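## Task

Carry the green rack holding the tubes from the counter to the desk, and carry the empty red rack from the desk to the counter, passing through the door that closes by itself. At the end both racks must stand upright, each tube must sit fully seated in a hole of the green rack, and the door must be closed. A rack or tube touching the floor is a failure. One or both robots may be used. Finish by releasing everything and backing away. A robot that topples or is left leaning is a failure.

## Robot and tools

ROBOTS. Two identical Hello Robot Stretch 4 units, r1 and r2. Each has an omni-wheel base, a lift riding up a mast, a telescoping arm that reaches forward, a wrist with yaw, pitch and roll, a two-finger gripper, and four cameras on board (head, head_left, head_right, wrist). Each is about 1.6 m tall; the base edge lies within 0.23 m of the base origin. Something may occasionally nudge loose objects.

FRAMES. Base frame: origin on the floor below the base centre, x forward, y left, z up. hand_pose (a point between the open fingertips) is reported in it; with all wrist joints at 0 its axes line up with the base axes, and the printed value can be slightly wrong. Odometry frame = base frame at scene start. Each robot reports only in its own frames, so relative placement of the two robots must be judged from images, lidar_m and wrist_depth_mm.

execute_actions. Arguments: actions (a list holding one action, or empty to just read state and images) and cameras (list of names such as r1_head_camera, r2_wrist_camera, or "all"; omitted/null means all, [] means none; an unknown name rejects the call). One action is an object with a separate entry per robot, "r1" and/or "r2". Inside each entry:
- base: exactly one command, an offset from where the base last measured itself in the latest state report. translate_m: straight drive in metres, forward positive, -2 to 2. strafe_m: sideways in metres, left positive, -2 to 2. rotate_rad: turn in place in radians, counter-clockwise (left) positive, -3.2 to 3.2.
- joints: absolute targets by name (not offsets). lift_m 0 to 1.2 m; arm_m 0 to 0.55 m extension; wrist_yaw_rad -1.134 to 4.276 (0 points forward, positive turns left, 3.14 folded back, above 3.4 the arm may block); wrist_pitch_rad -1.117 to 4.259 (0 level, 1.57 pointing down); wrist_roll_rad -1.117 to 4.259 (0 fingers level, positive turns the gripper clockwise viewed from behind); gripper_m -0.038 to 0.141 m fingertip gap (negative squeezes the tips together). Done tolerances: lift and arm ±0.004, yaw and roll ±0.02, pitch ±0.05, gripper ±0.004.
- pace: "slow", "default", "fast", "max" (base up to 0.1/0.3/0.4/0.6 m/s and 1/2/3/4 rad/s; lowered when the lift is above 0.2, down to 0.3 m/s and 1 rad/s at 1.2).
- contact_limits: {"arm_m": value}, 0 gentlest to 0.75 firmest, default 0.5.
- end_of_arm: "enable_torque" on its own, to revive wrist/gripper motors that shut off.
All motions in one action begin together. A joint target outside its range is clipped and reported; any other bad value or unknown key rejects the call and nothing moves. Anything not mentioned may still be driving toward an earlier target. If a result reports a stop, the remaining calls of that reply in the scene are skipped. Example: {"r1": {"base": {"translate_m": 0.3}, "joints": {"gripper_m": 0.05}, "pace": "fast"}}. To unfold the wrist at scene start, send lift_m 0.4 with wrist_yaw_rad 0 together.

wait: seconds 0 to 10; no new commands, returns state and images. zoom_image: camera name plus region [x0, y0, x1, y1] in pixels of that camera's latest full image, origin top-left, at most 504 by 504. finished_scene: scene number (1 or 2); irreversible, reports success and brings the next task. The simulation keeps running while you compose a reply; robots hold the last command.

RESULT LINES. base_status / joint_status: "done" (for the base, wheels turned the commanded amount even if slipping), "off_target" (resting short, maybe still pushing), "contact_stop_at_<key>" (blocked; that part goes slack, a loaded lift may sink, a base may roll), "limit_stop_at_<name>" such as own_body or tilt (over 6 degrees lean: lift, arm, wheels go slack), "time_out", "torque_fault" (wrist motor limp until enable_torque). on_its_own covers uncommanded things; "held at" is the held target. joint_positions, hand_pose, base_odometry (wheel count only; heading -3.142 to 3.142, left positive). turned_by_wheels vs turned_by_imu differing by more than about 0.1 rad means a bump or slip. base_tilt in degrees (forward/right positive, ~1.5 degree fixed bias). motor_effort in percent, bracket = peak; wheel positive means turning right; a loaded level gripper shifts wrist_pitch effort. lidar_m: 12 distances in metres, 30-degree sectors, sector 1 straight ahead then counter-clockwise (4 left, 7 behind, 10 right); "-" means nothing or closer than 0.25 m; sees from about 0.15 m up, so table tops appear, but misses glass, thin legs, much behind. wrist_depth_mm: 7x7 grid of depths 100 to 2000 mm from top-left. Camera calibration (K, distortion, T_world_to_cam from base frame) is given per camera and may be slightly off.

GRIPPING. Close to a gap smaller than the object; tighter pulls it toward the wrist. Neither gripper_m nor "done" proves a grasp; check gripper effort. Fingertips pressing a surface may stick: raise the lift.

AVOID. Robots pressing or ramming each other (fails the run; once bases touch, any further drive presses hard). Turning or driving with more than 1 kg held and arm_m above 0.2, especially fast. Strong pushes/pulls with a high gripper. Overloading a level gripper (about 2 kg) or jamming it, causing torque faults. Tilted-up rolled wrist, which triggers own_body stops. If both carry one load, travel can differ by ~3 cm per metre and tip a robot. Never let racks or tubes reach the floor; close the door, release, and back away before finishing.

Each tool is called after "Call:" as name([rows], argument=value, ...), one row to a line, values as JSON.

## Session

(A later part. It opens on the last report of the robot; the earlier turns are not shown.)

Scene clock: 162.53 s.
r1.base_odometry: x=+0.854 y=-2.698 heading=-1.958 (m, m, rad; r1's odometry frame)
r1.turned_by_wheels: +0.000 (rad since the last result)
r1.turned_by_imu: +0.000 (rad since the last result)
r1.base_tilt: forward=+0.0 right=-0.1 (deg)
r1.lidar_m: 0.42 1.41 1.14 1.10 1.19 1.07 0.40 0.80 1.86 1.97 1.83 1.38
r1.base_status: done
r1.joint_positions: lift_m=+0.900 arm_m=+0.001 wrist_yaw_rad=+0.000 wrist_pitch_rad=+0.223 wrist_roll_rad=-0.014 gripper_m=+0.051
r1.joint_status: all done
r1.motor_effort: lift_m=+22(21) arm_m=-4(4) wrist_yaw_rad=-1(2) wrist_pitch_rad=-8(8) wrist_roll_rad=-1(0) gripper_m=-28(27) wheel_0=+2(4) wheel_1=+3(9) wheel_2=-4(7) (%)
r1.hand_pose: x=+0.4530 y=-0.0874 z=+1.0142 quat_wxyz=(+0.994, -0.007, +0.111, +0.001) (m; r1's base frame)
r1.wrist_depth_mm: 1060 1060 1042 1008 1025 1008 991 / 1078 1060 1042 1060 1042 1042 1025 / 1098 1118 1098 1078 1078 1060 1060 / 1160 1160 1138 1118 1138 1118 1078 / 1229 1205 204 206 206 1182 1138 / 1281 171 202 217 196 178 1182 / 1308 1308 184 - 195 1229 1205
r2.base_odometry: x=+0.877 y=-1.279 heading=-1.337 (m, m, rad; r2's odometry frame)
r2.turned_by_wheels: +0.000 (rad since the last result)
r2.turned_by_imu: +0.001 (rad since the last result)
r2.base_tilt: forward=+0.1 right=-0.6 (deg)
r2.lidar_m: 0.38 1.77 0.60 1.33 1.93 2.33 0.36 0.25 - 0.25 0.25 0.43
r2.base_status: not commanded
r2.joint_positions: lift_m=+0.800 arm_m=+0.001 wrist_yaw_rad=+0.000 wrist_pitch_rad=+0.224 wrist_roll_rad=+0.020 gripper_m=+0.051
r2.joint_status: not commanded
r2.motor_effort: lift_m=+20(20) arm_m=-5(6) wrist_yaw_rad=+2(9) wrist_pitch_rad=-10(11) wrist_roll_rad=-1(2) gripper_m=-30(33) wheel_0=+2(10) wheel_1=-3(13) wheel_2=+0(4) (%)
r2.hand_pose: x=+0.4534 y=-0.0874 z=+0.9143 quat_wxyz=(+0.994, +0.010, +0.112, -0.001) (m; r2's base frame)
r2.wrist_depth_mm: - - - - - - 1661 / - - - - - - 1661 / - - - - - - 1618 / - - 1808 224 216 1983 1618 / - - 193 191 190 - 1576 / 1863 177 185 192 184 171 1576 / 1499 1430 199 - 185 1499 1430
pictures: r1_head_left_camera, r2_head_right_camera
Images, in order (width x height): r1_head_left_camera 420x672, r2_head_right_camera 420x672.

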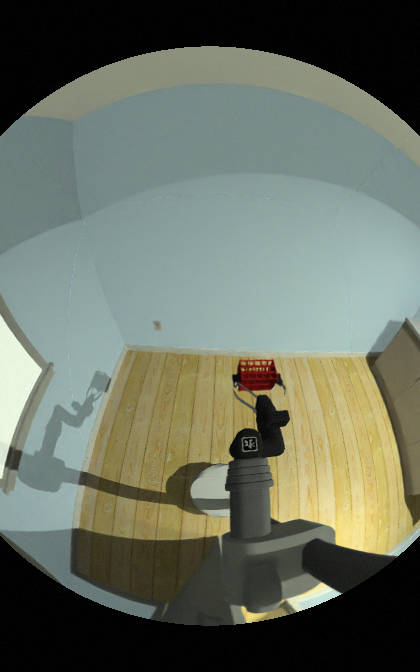

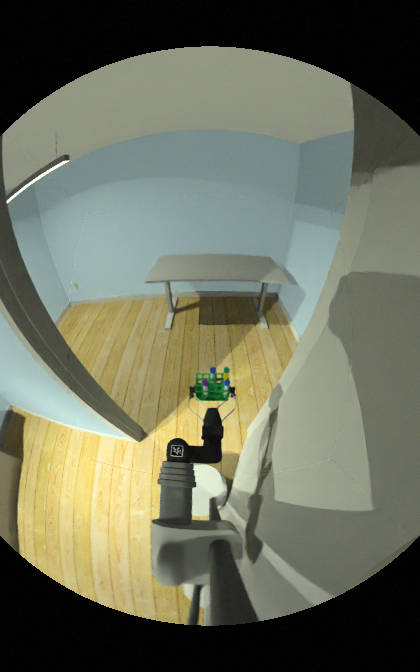

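Call:
execute_actions(actions=[])

Scene clock: 170.50 s.
r1.base_odometry: x=+0.854 y=-2.698 heading=-1.958 (m, m, rad; r1's odometry frame)
r1.turned_by_wheels: +0.000 (rad since the last result)
r1.turned_by_imu: +0.001 (rad since the last result)
r1.base_tilt: forward=+0.1 right=+0.0 (deg)
r1.lidar_m: 0.41 1.41 1.14 1.10 1.17 1.06 0.41 0.79 1.88 1.96 1.85 1.36
r1.base_status: done
r1.joint_positions: lift_m=+0.900 arm_m=+0.001 wrist_yaw_rad=+0.000 wrist_pitch_rad=+0.223 wrist_roll_rad=-0.014 gripper_m=+0.051
r1.joint_status: all done
r1.motor_effort: lift_m=+22(21) arm_m=-4(4) wrist_yaw_rad=+0(2) wrist_pitch_rad=-8(8) wrist_roll_rad=-1(0) gripper_m=-27(27) wheel_0=+2(4) wheel_1=+3(9) wheel_2=-4(7) (%)
r1.hand_pose: x=+0.4530 y=-0.0874 z=+1.0142 quat_wxyz=(+0.994, -0.007, +0.111, +0.001) (m; r1's base frame)
r1.wrist_depth_mm: 1025 1025 1025 1042 1008 976 991 / 1098 1060 1060 1060 1042 1042 1025 / 1118 1118 1098 1098 1078 1098 1078 / 1182 1182 1118 1138 1098 1118 1098 / 1205 1182 204 206 206 1160 1138 / 1229 171 202 217 196 178 1160 / 1308 1308 183 - 195 1255 1229
r2.base_odometry: x=+0.877 y=-1.279 heading=-1.337 (m, m, rad; r2's odometry frame)
r2.turned_by_wheels: +0.000 (rad since the last result)
r2.turned_by_imu: +0.002 (rad since the last result)
r2.base_tilt: forward=+0.1 right=-0.5 (deg)
r2.lidar_m: 0.38 1.76 0.60 1.32 1.94 2.32 0.36 0.25 - 0.25 0.25 0.39
r2.base_status: not commanded
r2.joint_positions: lift_m=+0.800 arm_m=+0.001 wrist_yaw_rad=+0.000 wrist_pitch_rad=+0.224 wrist_roll_rad=+0.020 gripper_m=+0.051
r2.joint_status: not commanded
r2.motor_effort: lift_m=+20(20) arm_m=-5(6) wrist_yaw_rad=+2(9) wrist_pitch_rad=-11(11) wrist_roll_rad=-1(2) gripper_m=-32(33) wheel_0=+2(10) wheel_1=-3(13) wheel_2=+0(4) (%)
r2.hand_pose: x=+0.4534 y=-0.0874 z=+0.9143 quat_wxyz=(+0.994, +0.010, +0.112, -0.001) (m; r2's base frame)
r2.wrist_depth_mm: - - - - - - 1661 / - - - - - - 1618 / - - - - - - 1576 / - - 1756 222 216 1921 1576 / - - 191 189 190 - 1576 / 1921 178 185 192 184 171 1499 / 1537 1430 199 - 186 1537 1430
pictures: r1_head_camera, r1_head_left_camera, r1_head_right_camera, r1_wrist_camera, r2_head_camera, r2_head_left_camera, r2_head_right_camera, r2_wrist_camera
camera_calibration (this result's frames):
r1_wrist_camera: T_world_to_cam=[[-0.000536618, -0.999214, 0.0396256, -0.13803], [-0.210963, -0.0386206, -0.976731, 1.13866], [0.977494, -0.00888365, -0.210776, -0.0043249], [0, 0, 0, 1]] pos_world=[0.244369, -0.0939843, 1.11672]
r2_wrist_camera: T_world_to_cam=[[0.0363591, -0.999238, -0.0142042, -0.0800129], [-0.236911, 0.00518972, -0.971518, 1.04808], [0.970851, 0.0386886, -0.236542, 0.00855836], [0, 0, 0, 1]] pos_world=[0.242903, -0.0857223, 1.01912]
Images, in order (width x height): r1_head_camera 420x560, r1_head_left_camera 420x672, r1_head_right_camera 420x672, r1_wrist_camera 616x392, r2_head_camera 420x560, r2_head_left_camera 420x672, r2_head_right_camera 420x672, r2_wrist_camera 616x392.

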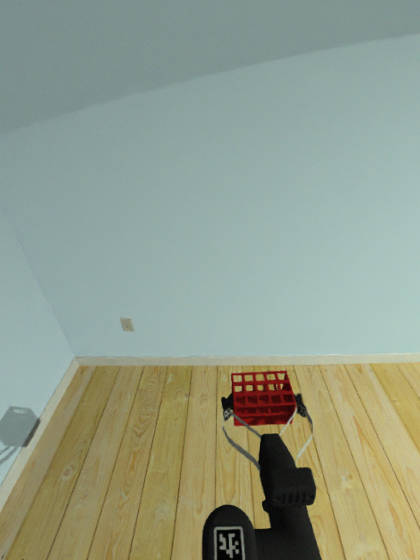

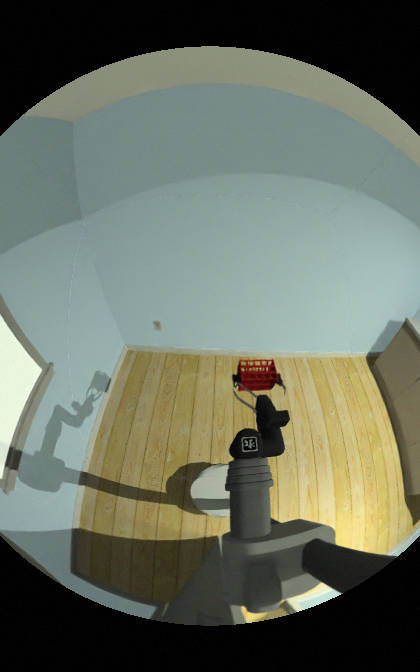

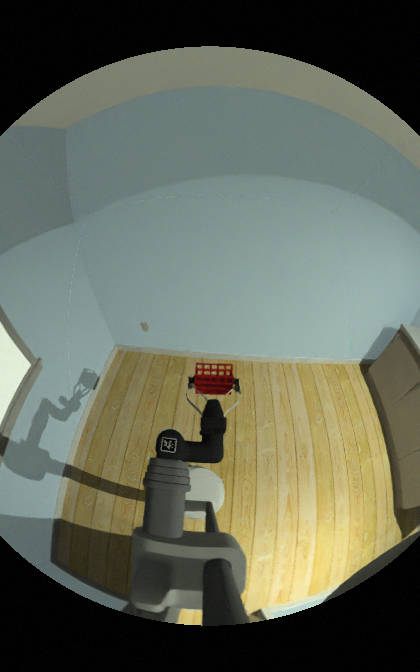

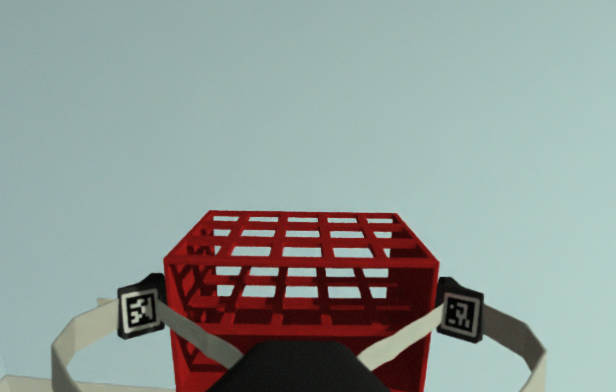

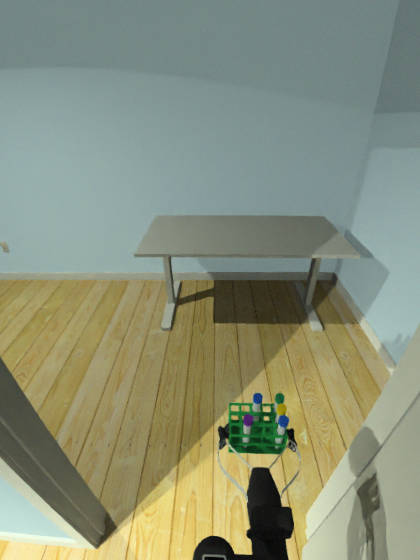

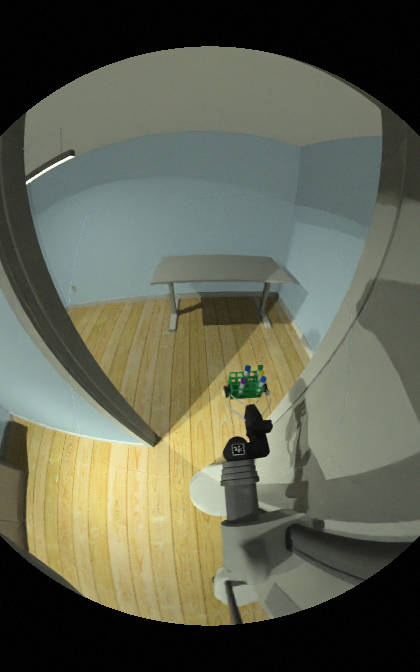

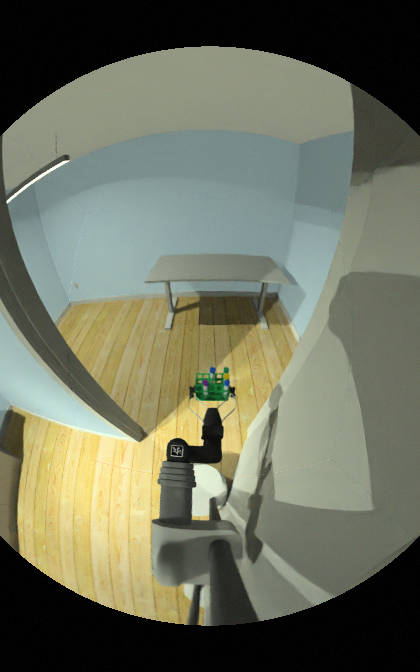

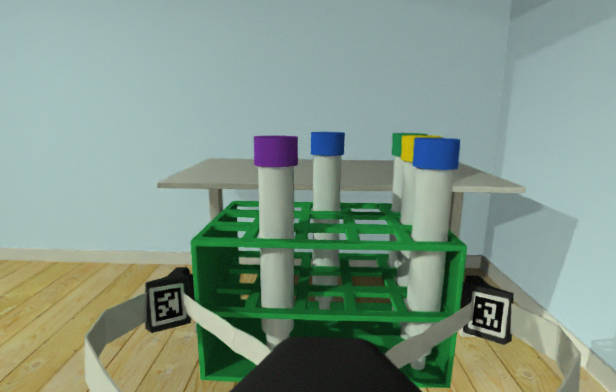

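Call:
execute_actions([
  {"r1":{"base":{"rotate_rad":-1.54}},"r2":{"base":{"strafe_m":0.15},"pace":"slow"}},
], cameras=["r1_head_camera","r2_head_right_camera"])

Call:
execute_actions([
  {"r1":{"base":{"translate_m":1.3},"joints":{"lift_m":0.92}},"r2":{"base":{"translate_m":0.4},"pace":"slow"}},
], cameras=["r1_head_camera","r1_head_right_camera","r2_head_right_camera"])

Scene clock: 176.03 s.
r1.base_odometry: x=+0.854 y=-2.698 heading=+2.785 (m, m, rad; r1's odometry frame)
r1.turned_by_wheels: -1.540 (rad since the last result)
r1.turned_by_imu: -1.570 (rad since the last result)
r1.base_tilt: forward=+0.1 right=+0.0 (deg)
r1.lidar_m: 0.40 1.79 1.39 1.35 1.44 1.14 1.11 1.17 1.13 0.54 0.55 1.93
r1.base_status: done
r1.joint_positions: lift_m=+0.900 arm_m=+0.001 wrist_yaw_rad=+0.000 wrist_pitch_rad=+0.223 wrist_roll_rad=-0.014 gripper_m=+0.051
r1.joint_status: not commanded
r1.motor_effort: lift_m=+21(22) arm_m=-4(4) wrist_yaw_rad=+0(3) wrist_pitch_rad=-9(8) wrist_roll_rad=+0(1) gripper_m=-27(29) wheel_0=+1(7) wheel_1=+2(9) wheel_2=+1(8) (%)
r1.hand_pose: x=+0.4530 y=-0.0875 z=+1.0143 quat_wxyz=(+0.994, -0.007, +0.111, +0.001) (m; r1's base frame)
r1.wrist_depth_mm: 1756 - - - - - 1808 / 1756 - - - - - 1808 / 1756 - - - - - 1808 / 1808 1808 1808 1808 1708 - 1756 / 1756 1863 203 207 206 - 1756 / 1708 171 202 217 196 177 1808 / 1537 1618 184 - 196 1576 1576
r2.base_odometry: x=+1.023 y=-1.245 heading=-1.337 (m, m, rad; r2's odometry frame)
r2.turned_by_wheels: +0.000 (rad since the last result)
r2.turned_by_imu: +0.001 (rad since the last result)
r2.base_tilt: forward=+0.1 right=-0.6 (deg)
r2.lidar_m: 0.38 0.48 0.47 1.30 1.79 0.80 0.26 0.25 - 0.25 0.30 0.41
r2.base_status: done
r2.joint_positions: lift_m=+0.800 arm_m=+0.001 wrist_yaw_rad=+0.000 wrist_pitch_rad=+0.224 wrist_roll_rad=+0.020 gripper_m=+0.051
r2.joint_status: not commanded
r2.motor_effort: lift_m=+20(20) arm_m=-5(5) wrist_yaw_rad=+2(2) wrist_pitch_rad=-10(10) wrist_roll_rad=-1(1) gripper_m=-29(30) wheel_0=+1(4) wheel_1=-2(5) wheel_2=+1(3) (%)
r2.hand_pose: x=+0.4534 y=-0.0874 z=+0.9143 quat_wxyz=(+0.994, +0.010, +0.112, -0.001) (m; r2's base frame)
r2.wrist_depth_mm: - - - - - - 1921 / - - - - - - 1863 / - - - - - - 1756 / - - - 223 216 1808 1756 / - - 193 190 190 - 1808 / 1863 178 185 192 185 171 1708 / 1464 1430 199 - 186 1464 1397
pictures: r1_head_camera, r2_head_right_camera
Images, in order (width x height): r1_head_camera 420x560, r2_head_right_camera 420x672.

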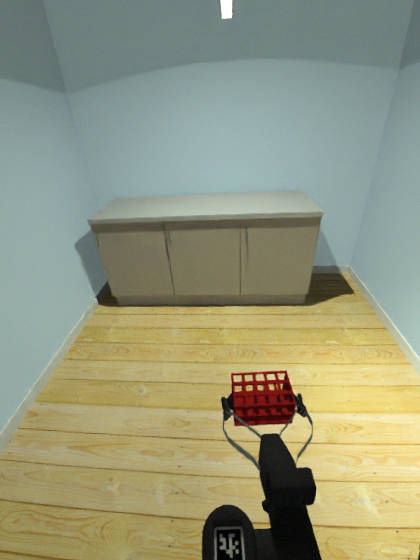

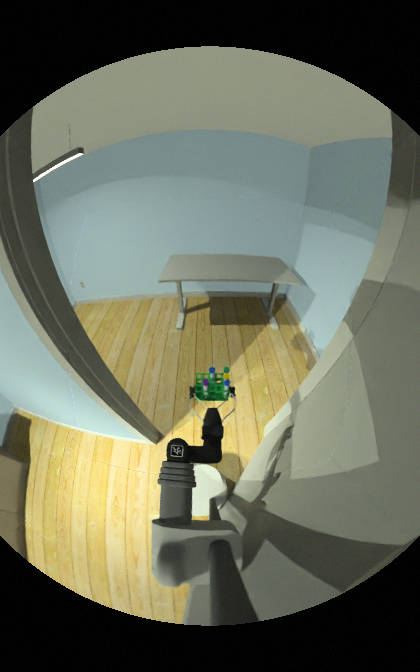

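Scene clock: 181.87 s.
r1.base_odometry: x=-0.364 y=-2.245 heading=+2.785 (m, m, rad; r1's odometry frame)
r1.turned_by_wheels: +0.000 (rad since the last result)
r1.turned_by_imu: +0.002 (rad since the last result)
r1.base_tilt: forward=+0.1 right=+0.0 (deg)
r1.lidar_m: 0.41 0.73 1.05 1.26 1.35 1.92 2.45 1.30 1.26 1.34 0.92 0.70
r1.base_status: done
r1.joint_positions: lift_m=+0.920 arm_m=+0.001 wrist_yaw_rad=+0.000 wrist_pitch_rad=+0.223 wrist_roll_rad=-0.014 gripper_m=+0.051
r1.joint_status: all done
r1.motor_effort: lift_m=+21(26) arm_m=-4(4) wrist_yaw_rad=-2(2) wrist_pitch_rad=-9(8) wrist_roll_rad=-1(0) gripper_m=-28(29) wheel_0=+2(8) wheel_1=+3(7) wheel_2=-1(12) (%)
r1.hand_pose: x=+0.4530 y=-0.0874 z=+1.0342 quat_wxyz=(+0.994, -0.007, +0.111, +0.001) (m; r1's base frame)
r1.wrist_depth_mm: 1042 1025 991 976 976 960 946 / 1078 1060 1025 1025 991 976 976 / 1118 1098 1078 1060 1042 1008 991 / 904 931 946 960 976 991 991 / 554 559 204 206 206 597 591 / 535 171 201 217 196 179 466 / 554 549 184 - 195 504 500
r2.base_odometry: x=+1.116 y=-1.634 heading=-1.337 (m, m, rad; r2's odometry frame)
r2.turned_by_wheels: +0.000 (rad since the last result)
r2.turned_by_imu: +0.001 (rad since the last result)
r2.base_tilt: forward=+0.1 right=-0.6 (deg)
r2.lidar_m: 0.40 1.33 2.47 0.29 1.86 0.25 0.25 - 0.25 0.31 1.42 0.41
r2.base_status: done
r2.joint_positions: lift_m=+0.800 arm_m=+0.001 wrist_yaw_rad=+0.000 wrist_pitch_rad=+0.224 wrist_roll_rad=+0.020 gripper_m=+0.051
r2.joint_status: not commanded
r2.motor_effort: lift_m=+20(20) arm_m=-5(5) wrist_yaw_rad=+2(2) wrist_pitch_rad=-11(11) wrist_roll_rad=-1(1) gripper_m=-29(31) wheel_0=+1(4) wheel_1=+0(3) wheel_2=+0(7) (%)
r2.hand_pose: x=+0.4534 y=-0.0874 z=+0.9143 quat_wxyz=(+0.994, +0.010, +0.112, -0.001) (m; r2's base frame)
r2.wrist_depth_mm: 1708 1708 1708 1708 1756 1756 1708 / 1808 1808 1756 1756 1808 1756 1756 / 1863 1808 1808 1863 1863 1808 1756 / 1983 1983 1464 223 216 1336 1336 / - - 192 190 190 1921 1756 / 1808 177 185 193 184 171 1756 / 1464 1464 198 - 187 1430 1464
pictures: r1_head_camera, r1_head_right_camera, r2_head_right_camera
Images, in order (width x height): r1_head_camera 420x560, r1_head_right_camera 420x672, r2_head_right_camera 420x672.

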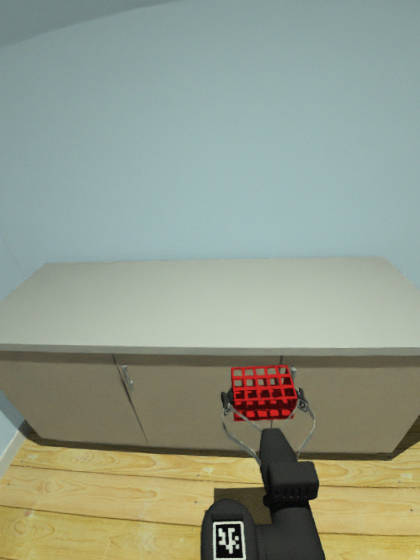

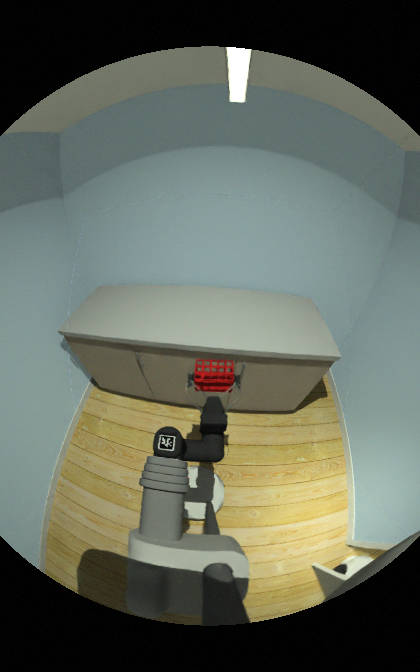

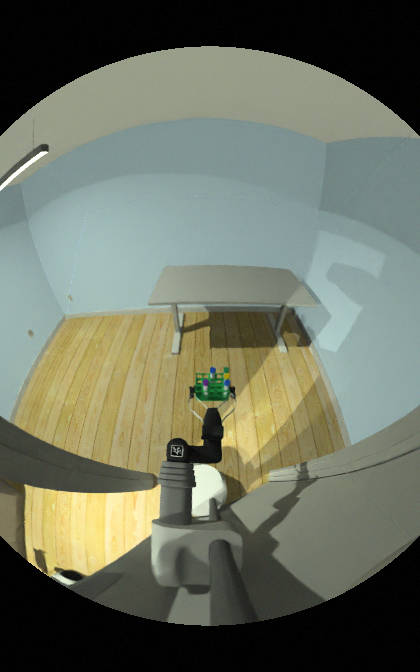

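Call:
execute_actions([
  {"r1":{"base":{"translate_m":0.1},"joints":{"arm_m":0.3}},"r2":{"base":{"translate_m":0.3},"pace":"slow"}},
], cameras=["r1_head_camera","r1_head_right_camera","r2_head_right_camera"])

Scene clock: 188.07 s.
r1.base_odometry: x=-0.458 y=-2.210 heading=+2.786 (m, m, rad; r1's odometry frame)
r1.turned_by_wheels: +0.000 (rad since the last result)
r1.turned_by_imu: +0.001 (rad since the last result)
r1.base_tilt: forward=+0.1 right=-0.1 (deg)
r1.lidar_m: 0.58 0.63 0.89 1.24 1.33 1.95 2.54 1.80 1.40 1.36 0.79 0.59
r1.base_status: done
r1.joint_positions: lift_m=+0.920 arm_m=+0.299 wrist_yaw_rad=+0.000 wrist_pitch_rad=+0.223 wrist_roll_rad=-0.014 gripper_m=+0.051
r1.joint_status: all done
r1.motor_effort: lift_m=+21(21) arm_m=+6(5) wrist_yaw_rad=-2(0) wrist_pitch_rad=-8(9) wrist_roll_rad=-1(0) gripper_m=-26(27) wheel_0=+3(8) wheel_1=+3(8) wheel_2=-1(10) (%)
r1.hand_pose: x=+0.7513 y=-0.0874 z=+1.0343 quat_wxyz=(+0.994, -0.007, +0.111, +0.001) (m; r1's base frame)
r1.wrist_depth_mm: 647 640 627 615 609 603 597 / 668 661 654 647 627 621 609 / 699 683 668 661 654 640 634 / 723 715 707 691 676 668 647 / 549 564 204 207 205 591 591 / 397 171 202 216 196 178 415 / 307 319 183 - 195 322 320
r2.base_odometry: x=+1.185 y=-1.926 heading=-1.337 (m, m, rad; r2's odometry frame)
r2.turned_by_wheels: +0.000 (rad since the last result)
r2.turned_by_imu: +0.002 (rad since the last result)
r2.base_tilt: forward=+0.1 right=-0.6 (deg)
r2.lidar_m: 0.39 1.04 2.48 0.85 0.37 0.28 0.25 0.26 0.38 0.73 1.36 0.39
r2.base_status: done
r2.joint_positions: lift_m=+0.800 arm_m=+0.001 wrist_yaw_rad=+0.000 wrist_pitch_rad=+0.224 wrist_roll_rad=+0.020 gripper_m=+0.051
r2.joint_status: not commanded
r2.motor_effort: lift_m=+20(20) arm_m=-5(5) wrist_yaw_rad=+2(1) wrist_pitch_rad=-11(11) wrist_roll_rad=-1(1) gripper_m=-31(32) wheel_0=+1(4) wheel_1=+1(3) wheel_2=-1(5) (%)
r2.hand_pose: x=+0.4534 y=-0.0874 z=+0.9143 quat_wxyz=(+0.994, +0.010, +0.112, -0.001) (m; r2's base frame)
r2.wrist_depth_mm: 1499 1464 1499 1397 1464 1464 1464 / 1537 1499 1499 1499 1464 1537 1464 / 1576 1576 1537 1537 1464 1618 1537 / 1618 1618 1281 224 216 1336 1366 / 1661 917 192 190 190 854 931 / 1708 177 185 192 185 171 1499 / 1499 1464 199 - 186 1464 1366
pictures: r1_head_camera, r1_head_right_camera, r2_head_right_camera
Images, in order (width x height): r1_head_camera 420x560, r1_head_right_camera 420x672, r2_head_right_camera 420x672.

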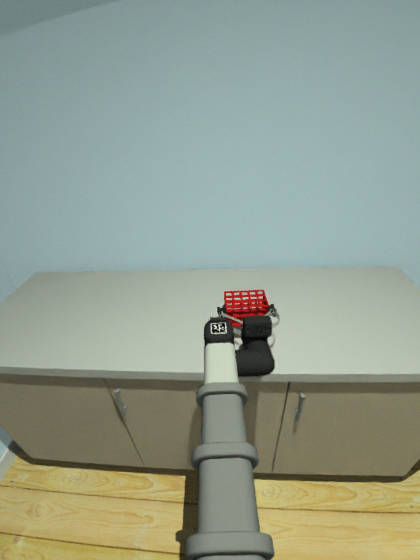

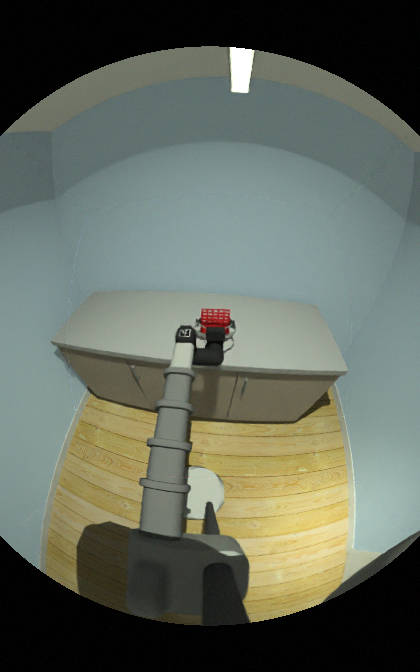

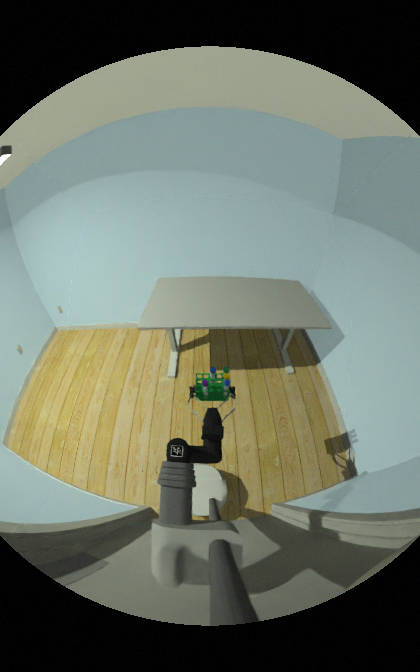

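Call:
execute_actions([
  {"r1":{"joints":{"lift_m":0.85},"pace":"slow"},"r2":{"base":{"translate_m":0.1},"joints":{"lift_m":0.73},"pace":"slow"}},
], cameras=[])

Call:
execute_actions([
  {"r1":{"joints":{"lift_m":0.845},"pace":"slow"},"r2":{"base":{"translate_m":0.35},"joints":{"arm_m":0.28}}},
], cameras=["r1_wrist_camera","r1_head_right_camera","r2_head_camera"])

Scene clock: 193.63 s.
r1.base_odometry: x=-0.458 y=-2.210 heading=+2.786 (m, m, rad; r1's odometry frame)
r1.turned_by_wheels: +0.000 (rad since the last result)
r1.turned_by_imu: +0.001 (rad since the last result)
r1.base_tilt: forward=+0.1 right=+0.0 (deg)
r1.lidar_m: 0.58 0.60 0.91 1.24 1.33 1.93 2.54 1.81 1.39 1.36 0.77 0.59
r1.base_status: not commanded
r1.joint_positions: lift_m=+0.850 arm_m=+0.299 wrist_yaw_rad=+0.000 wrist_pitch_rad=+0.223 wrist_roll_rad=-0.014 gripper_m=+0.051
r1.joint_status: all done
r1.motor_effort: lift_m=+17(20) arm_m=+6(6) wrist_yaw_rad=-1(0) wrist_pitch_rad=-8(9) wrist_roll_rad=-1(1) gripper_m=-27(27) wheel_0=+3(3) wheel_1=+3(3) wheel_2=-1(1) (%)
r1.hand_pose: x=+0.7513 y=-0.0874 z=+0.9646 quat_wxyz=(+0.994, -0.007, +0.111, +0.001) (m; r1's base frame)
r1.wrist_depth_mm: 654 640 621 615 603 603 591 / 668 654 647 640 634 615 609 / 699 691 676 661 654 634 627 / 621 627 640 668 661 654 640 / 379 387 204 206 206 404 404 / 272 171 202 216 196 178 286 / 211 217 184 - 195 221 220
r2.base_odometry: x=+1.208 y=-2.023 heading=-1.337 (m, m, rad; r2's odometry frame)
r2.turned_by_wheels: +0.000 (rad since the last result)
r2.turned_by_imu: +0.002 (rad since the last result)
r2.base_tilt: forward=+0.0 right=-0.6 (deg)
r2.lidar_m: 0.40 0.91 2.35 1.27 0.44 0.37 0.35 0.36 0.51 1.06 1.33 0.38
r2.base_status: done
r2.joint_positions: lift_m=+0.730 arm_m=+0.001 wrist_yaw_rad=+0.000 wrist_pitch_rad=+0.224 wrist_roll_rad=+0.020 gripper_m=+0.051
r2.joint_status: all done
r2.motor_effort: lift_m=+18(18) arm_m=-5(6) wrist_yaw_rad=+2(2) wrist_pitch_rad=-11(11) wrist_roll_rad=-1(1) gripper_m=-35(30) wheel_0=+0(3) wheel_1=+2(3) wheel_2=+0(4) (%)
r2.hand_pose: x=+0.4534 y=-0.0874 z=+0.8444 quat_wxyz=(+0.994, +0.010, +0.112, -0.001) (m; r2's base frame)
r2.wrist_depth_mm: 1397 1336 1366 1336 1397 1366 1336 / 1430 1430 1397 1397 1430 1366 1430 / 1464 1430 1464 1397 1430 1499 1430 / 1537 1118 976 224 215 1008 1025 / 1576 1661 191 190 190 715 1098 / 1618 178 185 192 186 171 1366 / 1366 1366 199 - 186 1397 1160
pictures: none
No camera images: the call's "cameras" was empty. Leave "cameras" out to get every camera's image.

Scene clock: 196.27 s.
r1.base_odometry: x=-0.458 y=-2.210 heading=+2.786 (m, m, rad; r1's odometry frame)
r1.turned_by_wheels: +0.000 (rad since the last result)
r1.turned_by_imu: +0.000 (rad since the last result)
r1.base_tilt: forward=+0.1 right=+0.0 (deg)
r1.lidar_m: 0.58 0.62 0.90 1.24 1.32 1.95 2.56 1.82 1.40 1.35 0.78 0.60
r1.base_status: not commanded
r1.joint_positions: lift_m=+0.845 arm_m=+0.299 wrist_yaw_rad=+0.000 wrist_pitch_rad=+0.223 wrist_roll_rad=-0.014 gripper_m=+0.051
r1.joint_status: all done
r1.motor_effort: lift_m=+18(18) arm_m=+6(6) wrist_yaw_rad=-1(1) wrist_pitch_rad=-8(8) wrist_roll_rad=-1(1) gripper_m=-29(27) wheel_0=+3(3) wheel_1=+3(3) wheel_2=-1(1) (%)
r1.hand_pose: x=+0.7513 y=-0.0874 z=+0.9596 quat_wxyz=(+0.994, -0.007, +0.111, +0.001) (m; r1's base frame)
r1.wrist_depth_mm: 654 640 627 615 609 603 597 / 668 661 647 640 634 621 609 / 699 676 676 661 654 640 634 / 597 603 615 621 661 661 640 / 366 370 204 207 206 389 392 / 264 171 202 217 197 178 277 / 204 210 183 - 195 213 213
r2.base_odometry: x=+1.289 y=-2.363 heading=-1.337 (m, m, rad; r2's odometry frame)
r2.turned_by_wheels: +0.000 (rad since the last result)
r2.turned_by_imu: +0.001 (rad since the last result)
r2.base_tilt: forward=+0.1 right=-0.6 (deg)
r2.lidar_m: 0.54 0.55 1.88 2.36 0.95 0.72 0.69 0.71 0.90 1.33 0.79 0.56
r2.base_status: done
r2.joint_positions: lift_m=+0.730 arm_m=+0.279 wrist_yaw_rad=+0.000 wrist_pitch_rad=+0.224 wrist_roll_rad=+0.020 gripper_m=+0.051
r2.joint_status: all done
r2.motor_effort: lift_m=+18(18) arm_m=+6(7) wrist_yaw_rad=+1(1) wrist_pitch_rad=-11(10) wrist_roll_rad=-1(2) gripper_m=-31(32) wheel_0=+0(4) wheel_1=-1(5) wheel_2=+2(12) (%)
r2.hand_pose: x=+0.7312 y=-0.0873 z=+0.8445 quat_wxyz=(+0.994, +0.010, +0.112, -0.001) (m; r2's base frame)
r2.wrist_depth_mm: 788 798 778 788 778 788 778 / 809 809 831 809 798 809 809 / 842 854 842 831 842 842 842 / 866 866 878 223 216 854 878 / 569 580 193 189 189 559 591 / 410 177 185 191 185 171 424 / 325 327 200 - 187 324 312
pictures: r1_head_right_camera, r1_wrist_camera, r2_head_camera
camera_calibration (this result's frames):
r1_wrist_camera: T_world_to_cam=[[-0.000404021, -0.999214, 0.0396305, -0.135775], [-0.210914, -0.0386539, -0.97674, 1.14827], [0.977505, -0.00875325, -0.210733, -0.307466], [0, 0, 0, 1]] pos_world=[0.542681, -0.0939743, 1.06215]
Images, in order (width x height): r1_head_right_camera 420x672, r1_wrist_camera 616x392, r2_head_camera 420x560.

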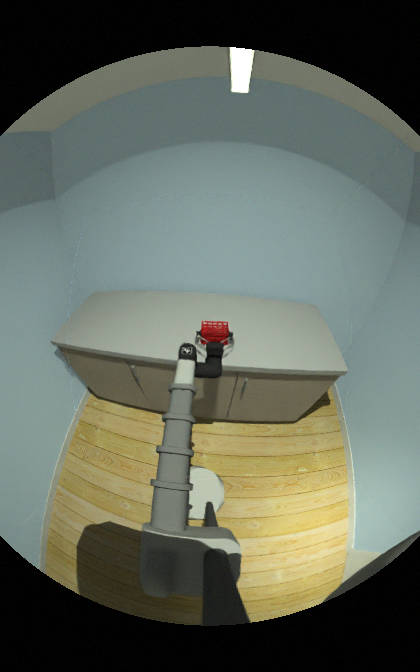

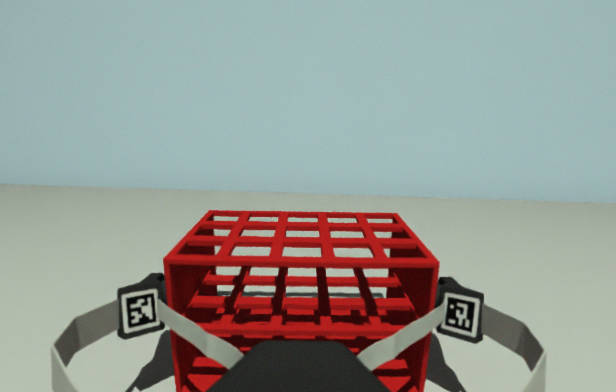

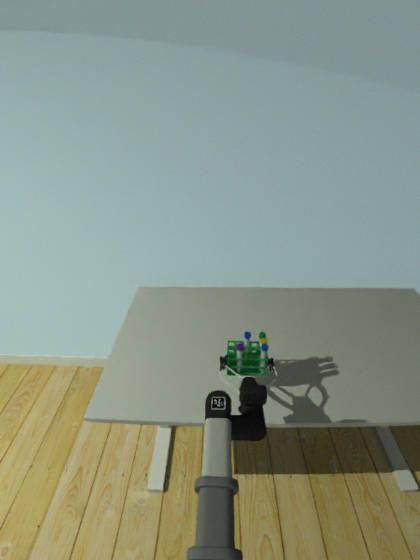

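Call:
execute_actions([
  {"r1":{"joints":{"gripper_m":0.141}},"r2":{"joints":{"lift_m":0.65},"pace":"slow"}},
], cameras=["r1_wrist_camera","r2_wrist_camera"])

Scene clock: 200.57 s.
r1.base_odometry: x=-0.458 y=-2.210 heading=+2.786 (m, m, rad; r1's odometry frame)
r1.turned_by_wheels: +0.000 (rad since the last result)
r1.turned_by_imu: +0.000 (rad since the last result)
r1.base_tilt: forward=+0.2 right=-0.1 (deg)
r1.lidar_m: 0.58 0.61 0.90 1.23 1.32 1.93 2.55 1.82 1.39 1.34 0.77 0.59
r1.base_status: not commanded
r1.joint_positions: lift_m=+0.845 arm_m=+0.299 wrist_yaw_rad=+0.000 wrist_pitch_rad=+0.222 wrist_roll_rad=-0.014 gripper_m=+0.141
r1.joint_status: all done
r1.motor_effort: lift_m=+17(17) arm_m=+6(6) wrist_yaw_rad=-1(2) wrist_pitch_rad=-5(8) wrist_roll_rad=-1(1) gripper_m=+1(33) wheel_0=+3(3) wheel_1=+3(3) wheel_2=-1(1) (%)
r1.hand_pose: x=+0.7514 y=-0.0874 z=+0.9599 quat_wxyz=(+0.994, -0.007, +0.111, +0.001) (m; r1's base frame)
r1.wrist_depth_mm: 654 634 627 621 603 603 591 / 676 661 647 647 634 621 615 / 699 691 676 661 654 640 634 / 603 621 634 640 668 654 640 / 370 375 242 246 230 392 394 / 265 242 226 244 211 249 279 / 211 210 209 - 211 216 219
r2.base_odometry: x=+1.289 y=-2.363 heading=-1.337 (m, m, rad; r2's odometry frame)
r2.turned_by_wheels: +0.000 (rad since the last result)
r2.turned_by_imu: +0.001 (rad since the last result)
r2.base_tilt: forward=+0.1 right=-0.6 (deg)
r2.lidar_m: 0.54 0.56 1.87 2.36 0.93 0.68 0.70 0.74 0.92 1.33 0.83 0.58
r2.base_status: not commanded
r2.joint_positions: lift_m=+0.650 arm_m=+0.279 wrist_yaw_rad=+0.000 wrist_pitch_rad=+0.224 wrist_roll_rad=+0.020 gripper_m=+0.051
r2.joint_status: all done
r2.motor_effort: lift_m=+18(18) arm_m=+6(6) wrist_yaw_rad=+1(1) wrist_pitch_rad=-10(10) wrist_roll_rad=-1(1) gripper_m=-32(30) wheel_0=+0(0) wheel_1=-1(1) wheel_2=+1(1) (%)
r2.hand_pose: x=+0.7312 y=-0.0873 z=+0.7645 quat_wxyz=(+0.994, +0.010, +0.112, -0.001) (m; r2's base frame)
r2.wrist_depth_mm: 798 798 778 778 778 788 788 / 820 820 820 809 820 809 820 / 842 854 831 820 820 842 842 / 609 621 615 223 215 640 647 / 373 375 192 191 190 355 384 / 265 178 185 191 186 171 274 / 211 209 194 - 186 211 202
pictures: r1_wrist_camera, r2_wrist_camera
camera_calibration (this result's frames):
r1_wrist_camera: T_world_to_cam=[[-0.000447153, -0.999214, 0.0396297, -0.135754], [-0.209854, -0.0386535, -0.976968, 1.14801], [0.977733, -0.00875328, -0.209671, -0.30866], [0, 0, 0, 1]] pos_world=[0.542639, -0.0939744, 1.06223]
r2_wrist_camera: T_world_to_cam=[[0.0365755, -0.99923, -0.0141997, -0.0923424], [-0.236795, 0.00513871, -0.971546, 0.968305], [0.970871, 0.0388972, -0.236425, -0.296681], [0, 0, 0, 1]] pos_world=[0.520706, -0.0857071, 0.869299]
Images, in order (width x height): r1_wrist_camera 616x392, r2_wrist_camera 616x392.

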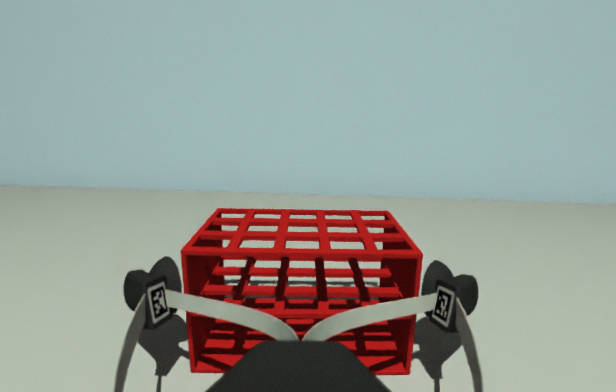

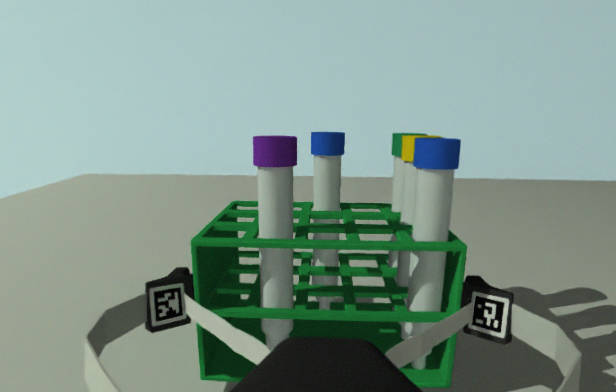

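Call:
execute_actions([
  {"r1":{"joints":{"arm_m":0.0}},"r2":{"joints":{"lift_m":0.645},"pace":"slow"}},
], cameras=[])

Call:
execute_actions([
  {"r1":{"base":{"rotate_rad":-1.2}},"r2":{"joints":{"gripper_m":0.141}}},
], cameras=["r1_head_right_camera","r2_wrist_camera"])

Scene clock: 204.37 s.
r1.base_odometry: x=-0.458 y=-2.210 heading=+2.786 (m, m, rad; r1's odometry frame)
r1.turned_by_wheels: +0.000 (rad since the last result)
r1.turned_by_imu: +0.000 (rad since the last result)
r1.base_tilt: forward=+0.0 right=+0.0 (deg)
r1.lidar_m: 0.57 0.63 0.90 1.23 1.33 1.96 2.55 1.79 1.39 1.36 0.76 0.58
r1.base_status: not commanded
r1.joint_positions: lift_m=+0.845 arm_m=+0.001 wrist_yaw_rad=+0.000 wrist_pitch_rad=+0.222 wrist_roll_rad=-0.014 gripper_m=+0.141
r1.joint_status: all done
r1.motor_effort: lift_m=+17(17) arm_m=-5(6) wrist_yaw_rad=+0(2) wrist_pitch_rad=-6(6) wrist_roll_rad=-1(0) gripper_m=+0(0) wheel_0=+3(3) wheel_1=+3(3) wheel_2=-1(1) (%)
r1.hand_pose: x=+0.4533 y=-0.0875 z=+0.9598 quat_wxyz=(+0.994, -0.007, +0.111, +0.001) (m; r1's base frame)
r1.wrist_depth_mm: 946 917 904 891 878 866 854 / 960 946 917 931 917 891 891 / 1008 991 976 960 946 931 917 / 615 627 634 559 661 676 676 / 384 382 387 394 394 397 399 / 415 379 373 368 359 355 364 / 433 427 418 - 407 394 392
r2.base_odometry: x=+1.289 y=-2.363 heading=-1.337 (m, m, rad; r2's odometry frame)
r2.turned_by_wheels: +0.000 (rad since the last result)
r2.turned_by_imu: +0.001 (rad since the last result)
r2.base_tilt: forward=+0.1 right=-0.6 (deg)
r2.lidar_m: 0.53 0.56 1.89 2.37 0.94 0.73 0.69 0.73 0.92 1.32 0.81 0.58
r2.base_status: not commanded
r2.joint_positions: lift_m=+0.645 arm_m=+0.279 wrist_yaw_rad=+0.000 wrist_pitch_rad=+0.224 wrist_roll_rad=+0.020 gripper_m=+0.051
r2.joint_status: all done
r2.motor_effort: lift_m=+18(17) arm_m=+6(6) wrist_yaw_rad=+1(2) wrist_pitch_rad=-11(10) wrist_roll_rad=-1(1) gripper_m=-32(30) wheel_0=+0(0) wheel_1=-1(1) wheel_2=+1(2) (%)
r2.hand_pose: x=+0.7312 y=-0.0873 z=+0.7595 quat_wxyz=(+0.994, +0.010, +0.112, -0.001) (m; r2's base frame)
r2.wrist_depth_mm: 798 788 788 788 778 778 778 / 820 820 831 820 809 820 798 / 842 854 842 842 820 831 831 / 591 591 597 223 216 621 627 / 359 364 193 190 190 342 368 / 256 178 185 192 185 171 262 / 204 202 187 - 186 204 195
pictures: none
No camera images: the call's "cameras" was empty. Leave "cameras" out to get every camera's image.

Scene clock: 206.30 s.
r1.base_odometry: x=-0.458 y=-2.210 heading=+1.586 (m, m, rad; r1's odometry frame)
r1.turned_by_wheels: -1.199 (rad since the last result)
r1.turned_by_imu: -1.223 (rad since the last result)
r1.base_tilt: forward=+0.1 right=-0.1 (deg)
r1.lidar_m: 0.91 0.62 0.57 0.60 0.77 1.24 1.28 1.66 2.48 2.11 1.45 1.36
r1.base_status: done
r1.joint_positions: lift_m=+0.845 arm_m=+0.001 wrist_yaw_rad=+0.000 wrist_pitch_rad=+0.222 wrist_roll_rad=-0.014 gripper_m=+0.141
r1.joint_status: not commanded
r1.motor_effort: lift_m=+18(18) arm_m=-5(5) wrist_yaw_rad=+0(2) wrist_pitch_rad=-6(6) wrist_roll_rad=-1(1) gripper_m=+0(1) wheel_0=+4(9) wheel_1=+3(9) wheel_2=+2(5) (%)
r1.hand_pose: x=+0.4533 y=-0.0874 z=+0.9598 quat_wxyz=(+0.994, -0.007, +0.111, +0.001) (m; r1's base frame)
r1.wrist_depth_mm: 1042 1308 1255 1138 1008 931 854 / 1060 1336 1308 1160 1060 960 866 / 1078 1397 1336 1229 1078 976 917 / 615 715 1397 1255 1118 1008 917 / 544 668 1430 1308 1138 1042 960 / 559 627 1499 1336 1160 1042 991 / 569 707 1499 - 1229 1078 991
r2.base_odometry: x=+1.289 y=-2.363 heading=-1.337 (m, m, rad; r2's odometry frame)
r2.turned_by_wheels: +0.000 (rad since the last result)
r2.turned_by_imu: +0.001 (rad since the last result)
r2.base_tilt: forward=+0.1 right=-0.6 (deg)
r2.lidar_m: 0.55 0.56 1.87 2.36 0.92 0.73 0.70 0.74 0.89 1.33 0.79 0.58
r2.base_status: not commanded
r2.joint_positions: lift_m=+0.645 arm_m=+0.279 wrist_yaw_rad=+0.000 wrist_pitch_rad=+0.222 wrist_roll_rad=+0.020 gripper_m=+0.141
r2.joint_status: all done
r2.motor_effort: lift_m=+18(18) arm_m=+6(6) wrist_yaw_rad=+2(1) wrist_pitch_rad=-7(11) wrist_roll_rad=-2(1) gripper_m=-1(27) wheel_0=+0(0) wheel_1=-1(1) wheel_2=+1(1) (%)
r2.hand_pose: x=+0.7313 y=-0.0874 z=+0.7599 quat_wxyz=(+0.994, +0.010, +0.111, -0.001) (m; r2's base frame)
r2.wrist_depth_mm: 788 798 778 788 788 778 778 / 809 831 820 820 798 820 820 / 854 842 842 831 842 831 831 / 591 603 609 243 223 627 634 / 359 366 241 204 205 375 375 / 258 247 211 201 203 197 266 / 206 204 206 - 205 206 210
pictures: r1_head_right_camera, r2_wrist_camera
camera_calibration (this result's frames):
r2_wrist_camera: T_world_to_cam=[[0.0365639, -0.999231, -0.0141457, -0.0924526], [-0.235347, 0.00514688, -0.971898, 0.963098], [0.971223, 0.0388655, -0.234978, -0.299211], [0, 0, 0, 1]] pos_world=[0.520644, -0.0857094, 0.864416]
Images, in order (width x height): r1_head_right_camera 420x672, r2_wrist_camera 616x392.

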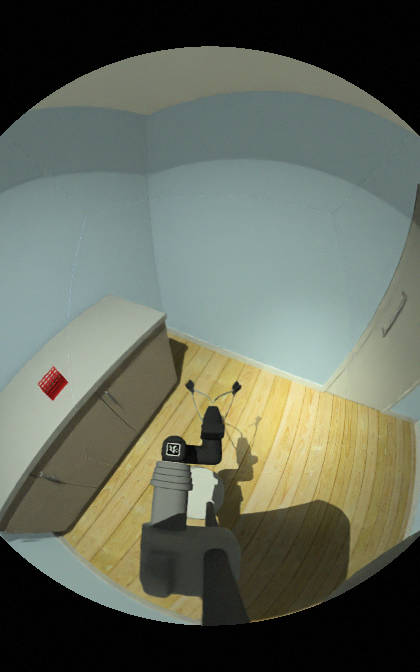

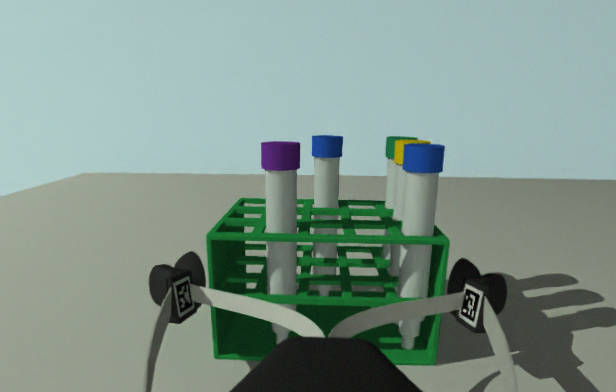

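Call:
execute_actions([
  {"r2":{"base":{"translate_m":-0.12},"joints":{"arm_m":0.0}}},
], cameras=["r1_head_right_camera","r2_wrist_camera"])

Call:
zoom_image(camera="r1_head_right_camera", region=[280,200,420,440])

Call:
zoom_image(camera="r2_wrist_camera", region=[220,100,420,260])

Scene clock: 212.57 s.
r1.base_odometry: x=-0.458 y=-2.210 heading=+1.586 (m, m, rad; r1's odometry frame)
r1.turned_by_wheels: +0.000 (rad since the last result)
r1.turned_by_imu: +0.001 (rad since the last result)
r1.base_tilt: forward=+0.1 right=+0.0 (deg)
r1.lidar_m: 0.91 0.62 0.57 0.57 0.76 1.25 1.29 1.64 2.51 2.11 1.46 1.36
r1.base_status: not commanded
r1.joint_positions: lift_m=+0.845 arm_m=+0.001 wrist_yaw_rad=+0.000 wrist_pitch_rad=+0.222 wrist_roll_rad=-0.014 gripper_m=+0.141
r1.joint_status: not commanded
r1.motor_effort: lift_m=+18(18) arm_m=-5(5) wrist_yaw_rad=+0(1) wrist_pitch_rad=-6(7) wrist_roll_rad=-1(0) gripper_m=+0(0) wheel_0=+3(4) wheel_1=+4(3) wheel_2=+2(2) (%)
r1.hand_pose: x=+0.4533 y=-0.0874 z=+0.9598 quat_wxyz=(+0.994, -0.007, +0.111, +0.001) (m; r1's base frame)
r1.wrist_depth_mm: 1042 1308 1255 1118 1025 931 866 / 1060 1336 1308 1160 1042 946 891 / 1078 1336 1336 1182 1078 976 904 / 615 715 1430 1255 1118 1008 931 / 549 661 1464 1308 1160 1025 946 / 559 627 1464 1308 1160 1025 976 / 569 707 1537 - 1229 1098 1008
r2.base_odometry: x=+1.261 y=-2.247 heading=-1.337 (m, m, rad; r2's odometry frame)
r2.turned_by_wheels: +0.000 (rad since the last result)
r2.turned_by_imu: +0.002 (rad since the last result)
r2.base_tilt: forward=+0.1 right=-0.6 (deg)
r2.lidar_m: 0.66 0.69 2.04 2.23 0.76 0.62 0.57 0.59 0.74 1.33 0.97 0.68
r2.base_status: done
r2.joint_positions: lift_m=+0.645 arm_m=+0.001 wrist_yaw_rad=+0.000 wrist_pitch_rad=+0.223 wrist_roll_rad=+0.020 gripper_m=+0.141
r2.joint_status: all done
r2.motor_effort: lift_m=+18(18) arm_m=-6(6) wrist_yaw_rad=+3(1) wrist_pitch_rad=-8(8) wrist_roll_rad=-1(1) gripper_m=-2(2) wheel_0=-1(4) wheel_1=+1(4) wheel_2=-2(11) (%)
r2.hand_pose: x=+0.4535 y=-0.0875 z=+0.7598 quat_wxyz=(+0.994, +0.010, +0.111, -0.001) (m; r2's base frame)
r2.wrist_depth_mm: 1160 1160 1182 1182 1160 1138 1138 / 1229 1205 1205 1229 1205 1182 1182 / 1229 1229 1229 1205 1205 1229 1205 / 603 609 621 609 621 634 647 / 1336 842 462 1336 1336 462 1281 / 1397 1397 1336 1336 1366 198 1366 / 1255 1255 1255 - 1336 1255 1255
pictures: r1_head_right_camera, r2_wrist_camera
camera_calibration (this result's frames):
r2_wrist_camera: T_world_to_cam=[[0.0361556, -0.999246, -0.0141592, -0.0822165], [-0.235703, 0.00524202, -0.971811, 0.897726], [0.971152, 0.0384738, -0.235336, -0.0291726], [0, 0, 0, 1]] pos_world=[0.2429, -0.085738, 0.86439]
Images, in order (width x height): r1_head_right_camera 420x672, r2_wrist_camera 616x392.

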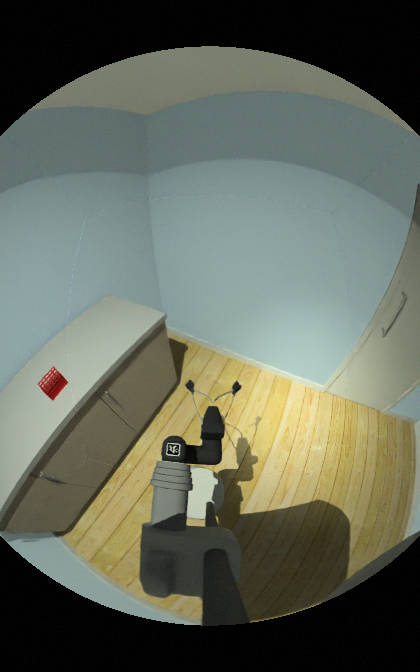

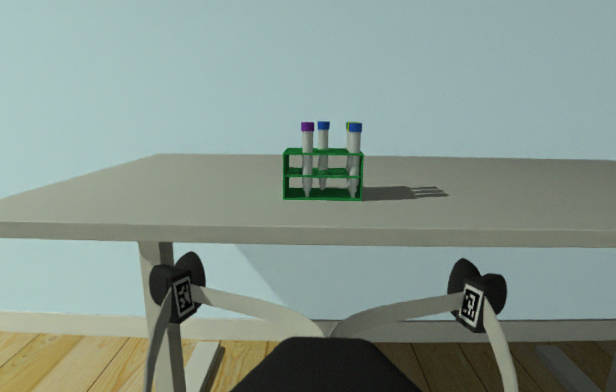

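Region (280, 200, 420, 440) of r1_head_right_camera's 420x672 image, scaled by 2.100, with more detail than that image has; it fills the left 294 columns of this view, and the rest is white.

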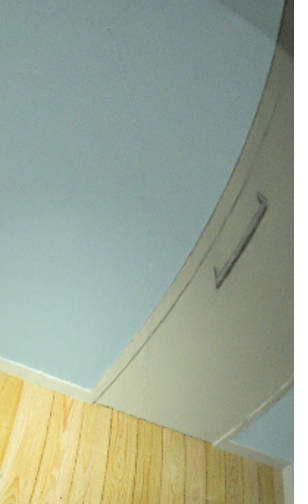

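Region (220, 100, 420, 260) of r2_wrist_camera's 616x392 image, scaled by 2.520; it fills the top 403 rows of this view, and the rest is white.

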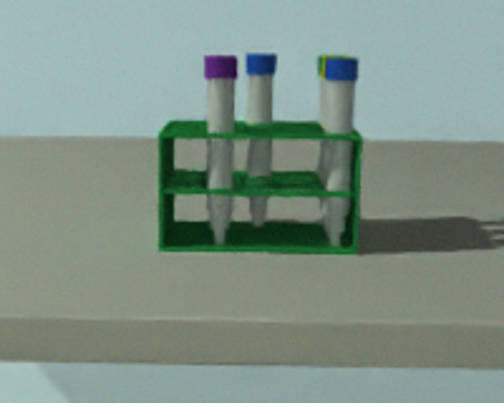

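Call:
finished_scene(scene=2)

The scene is finished: the task was done.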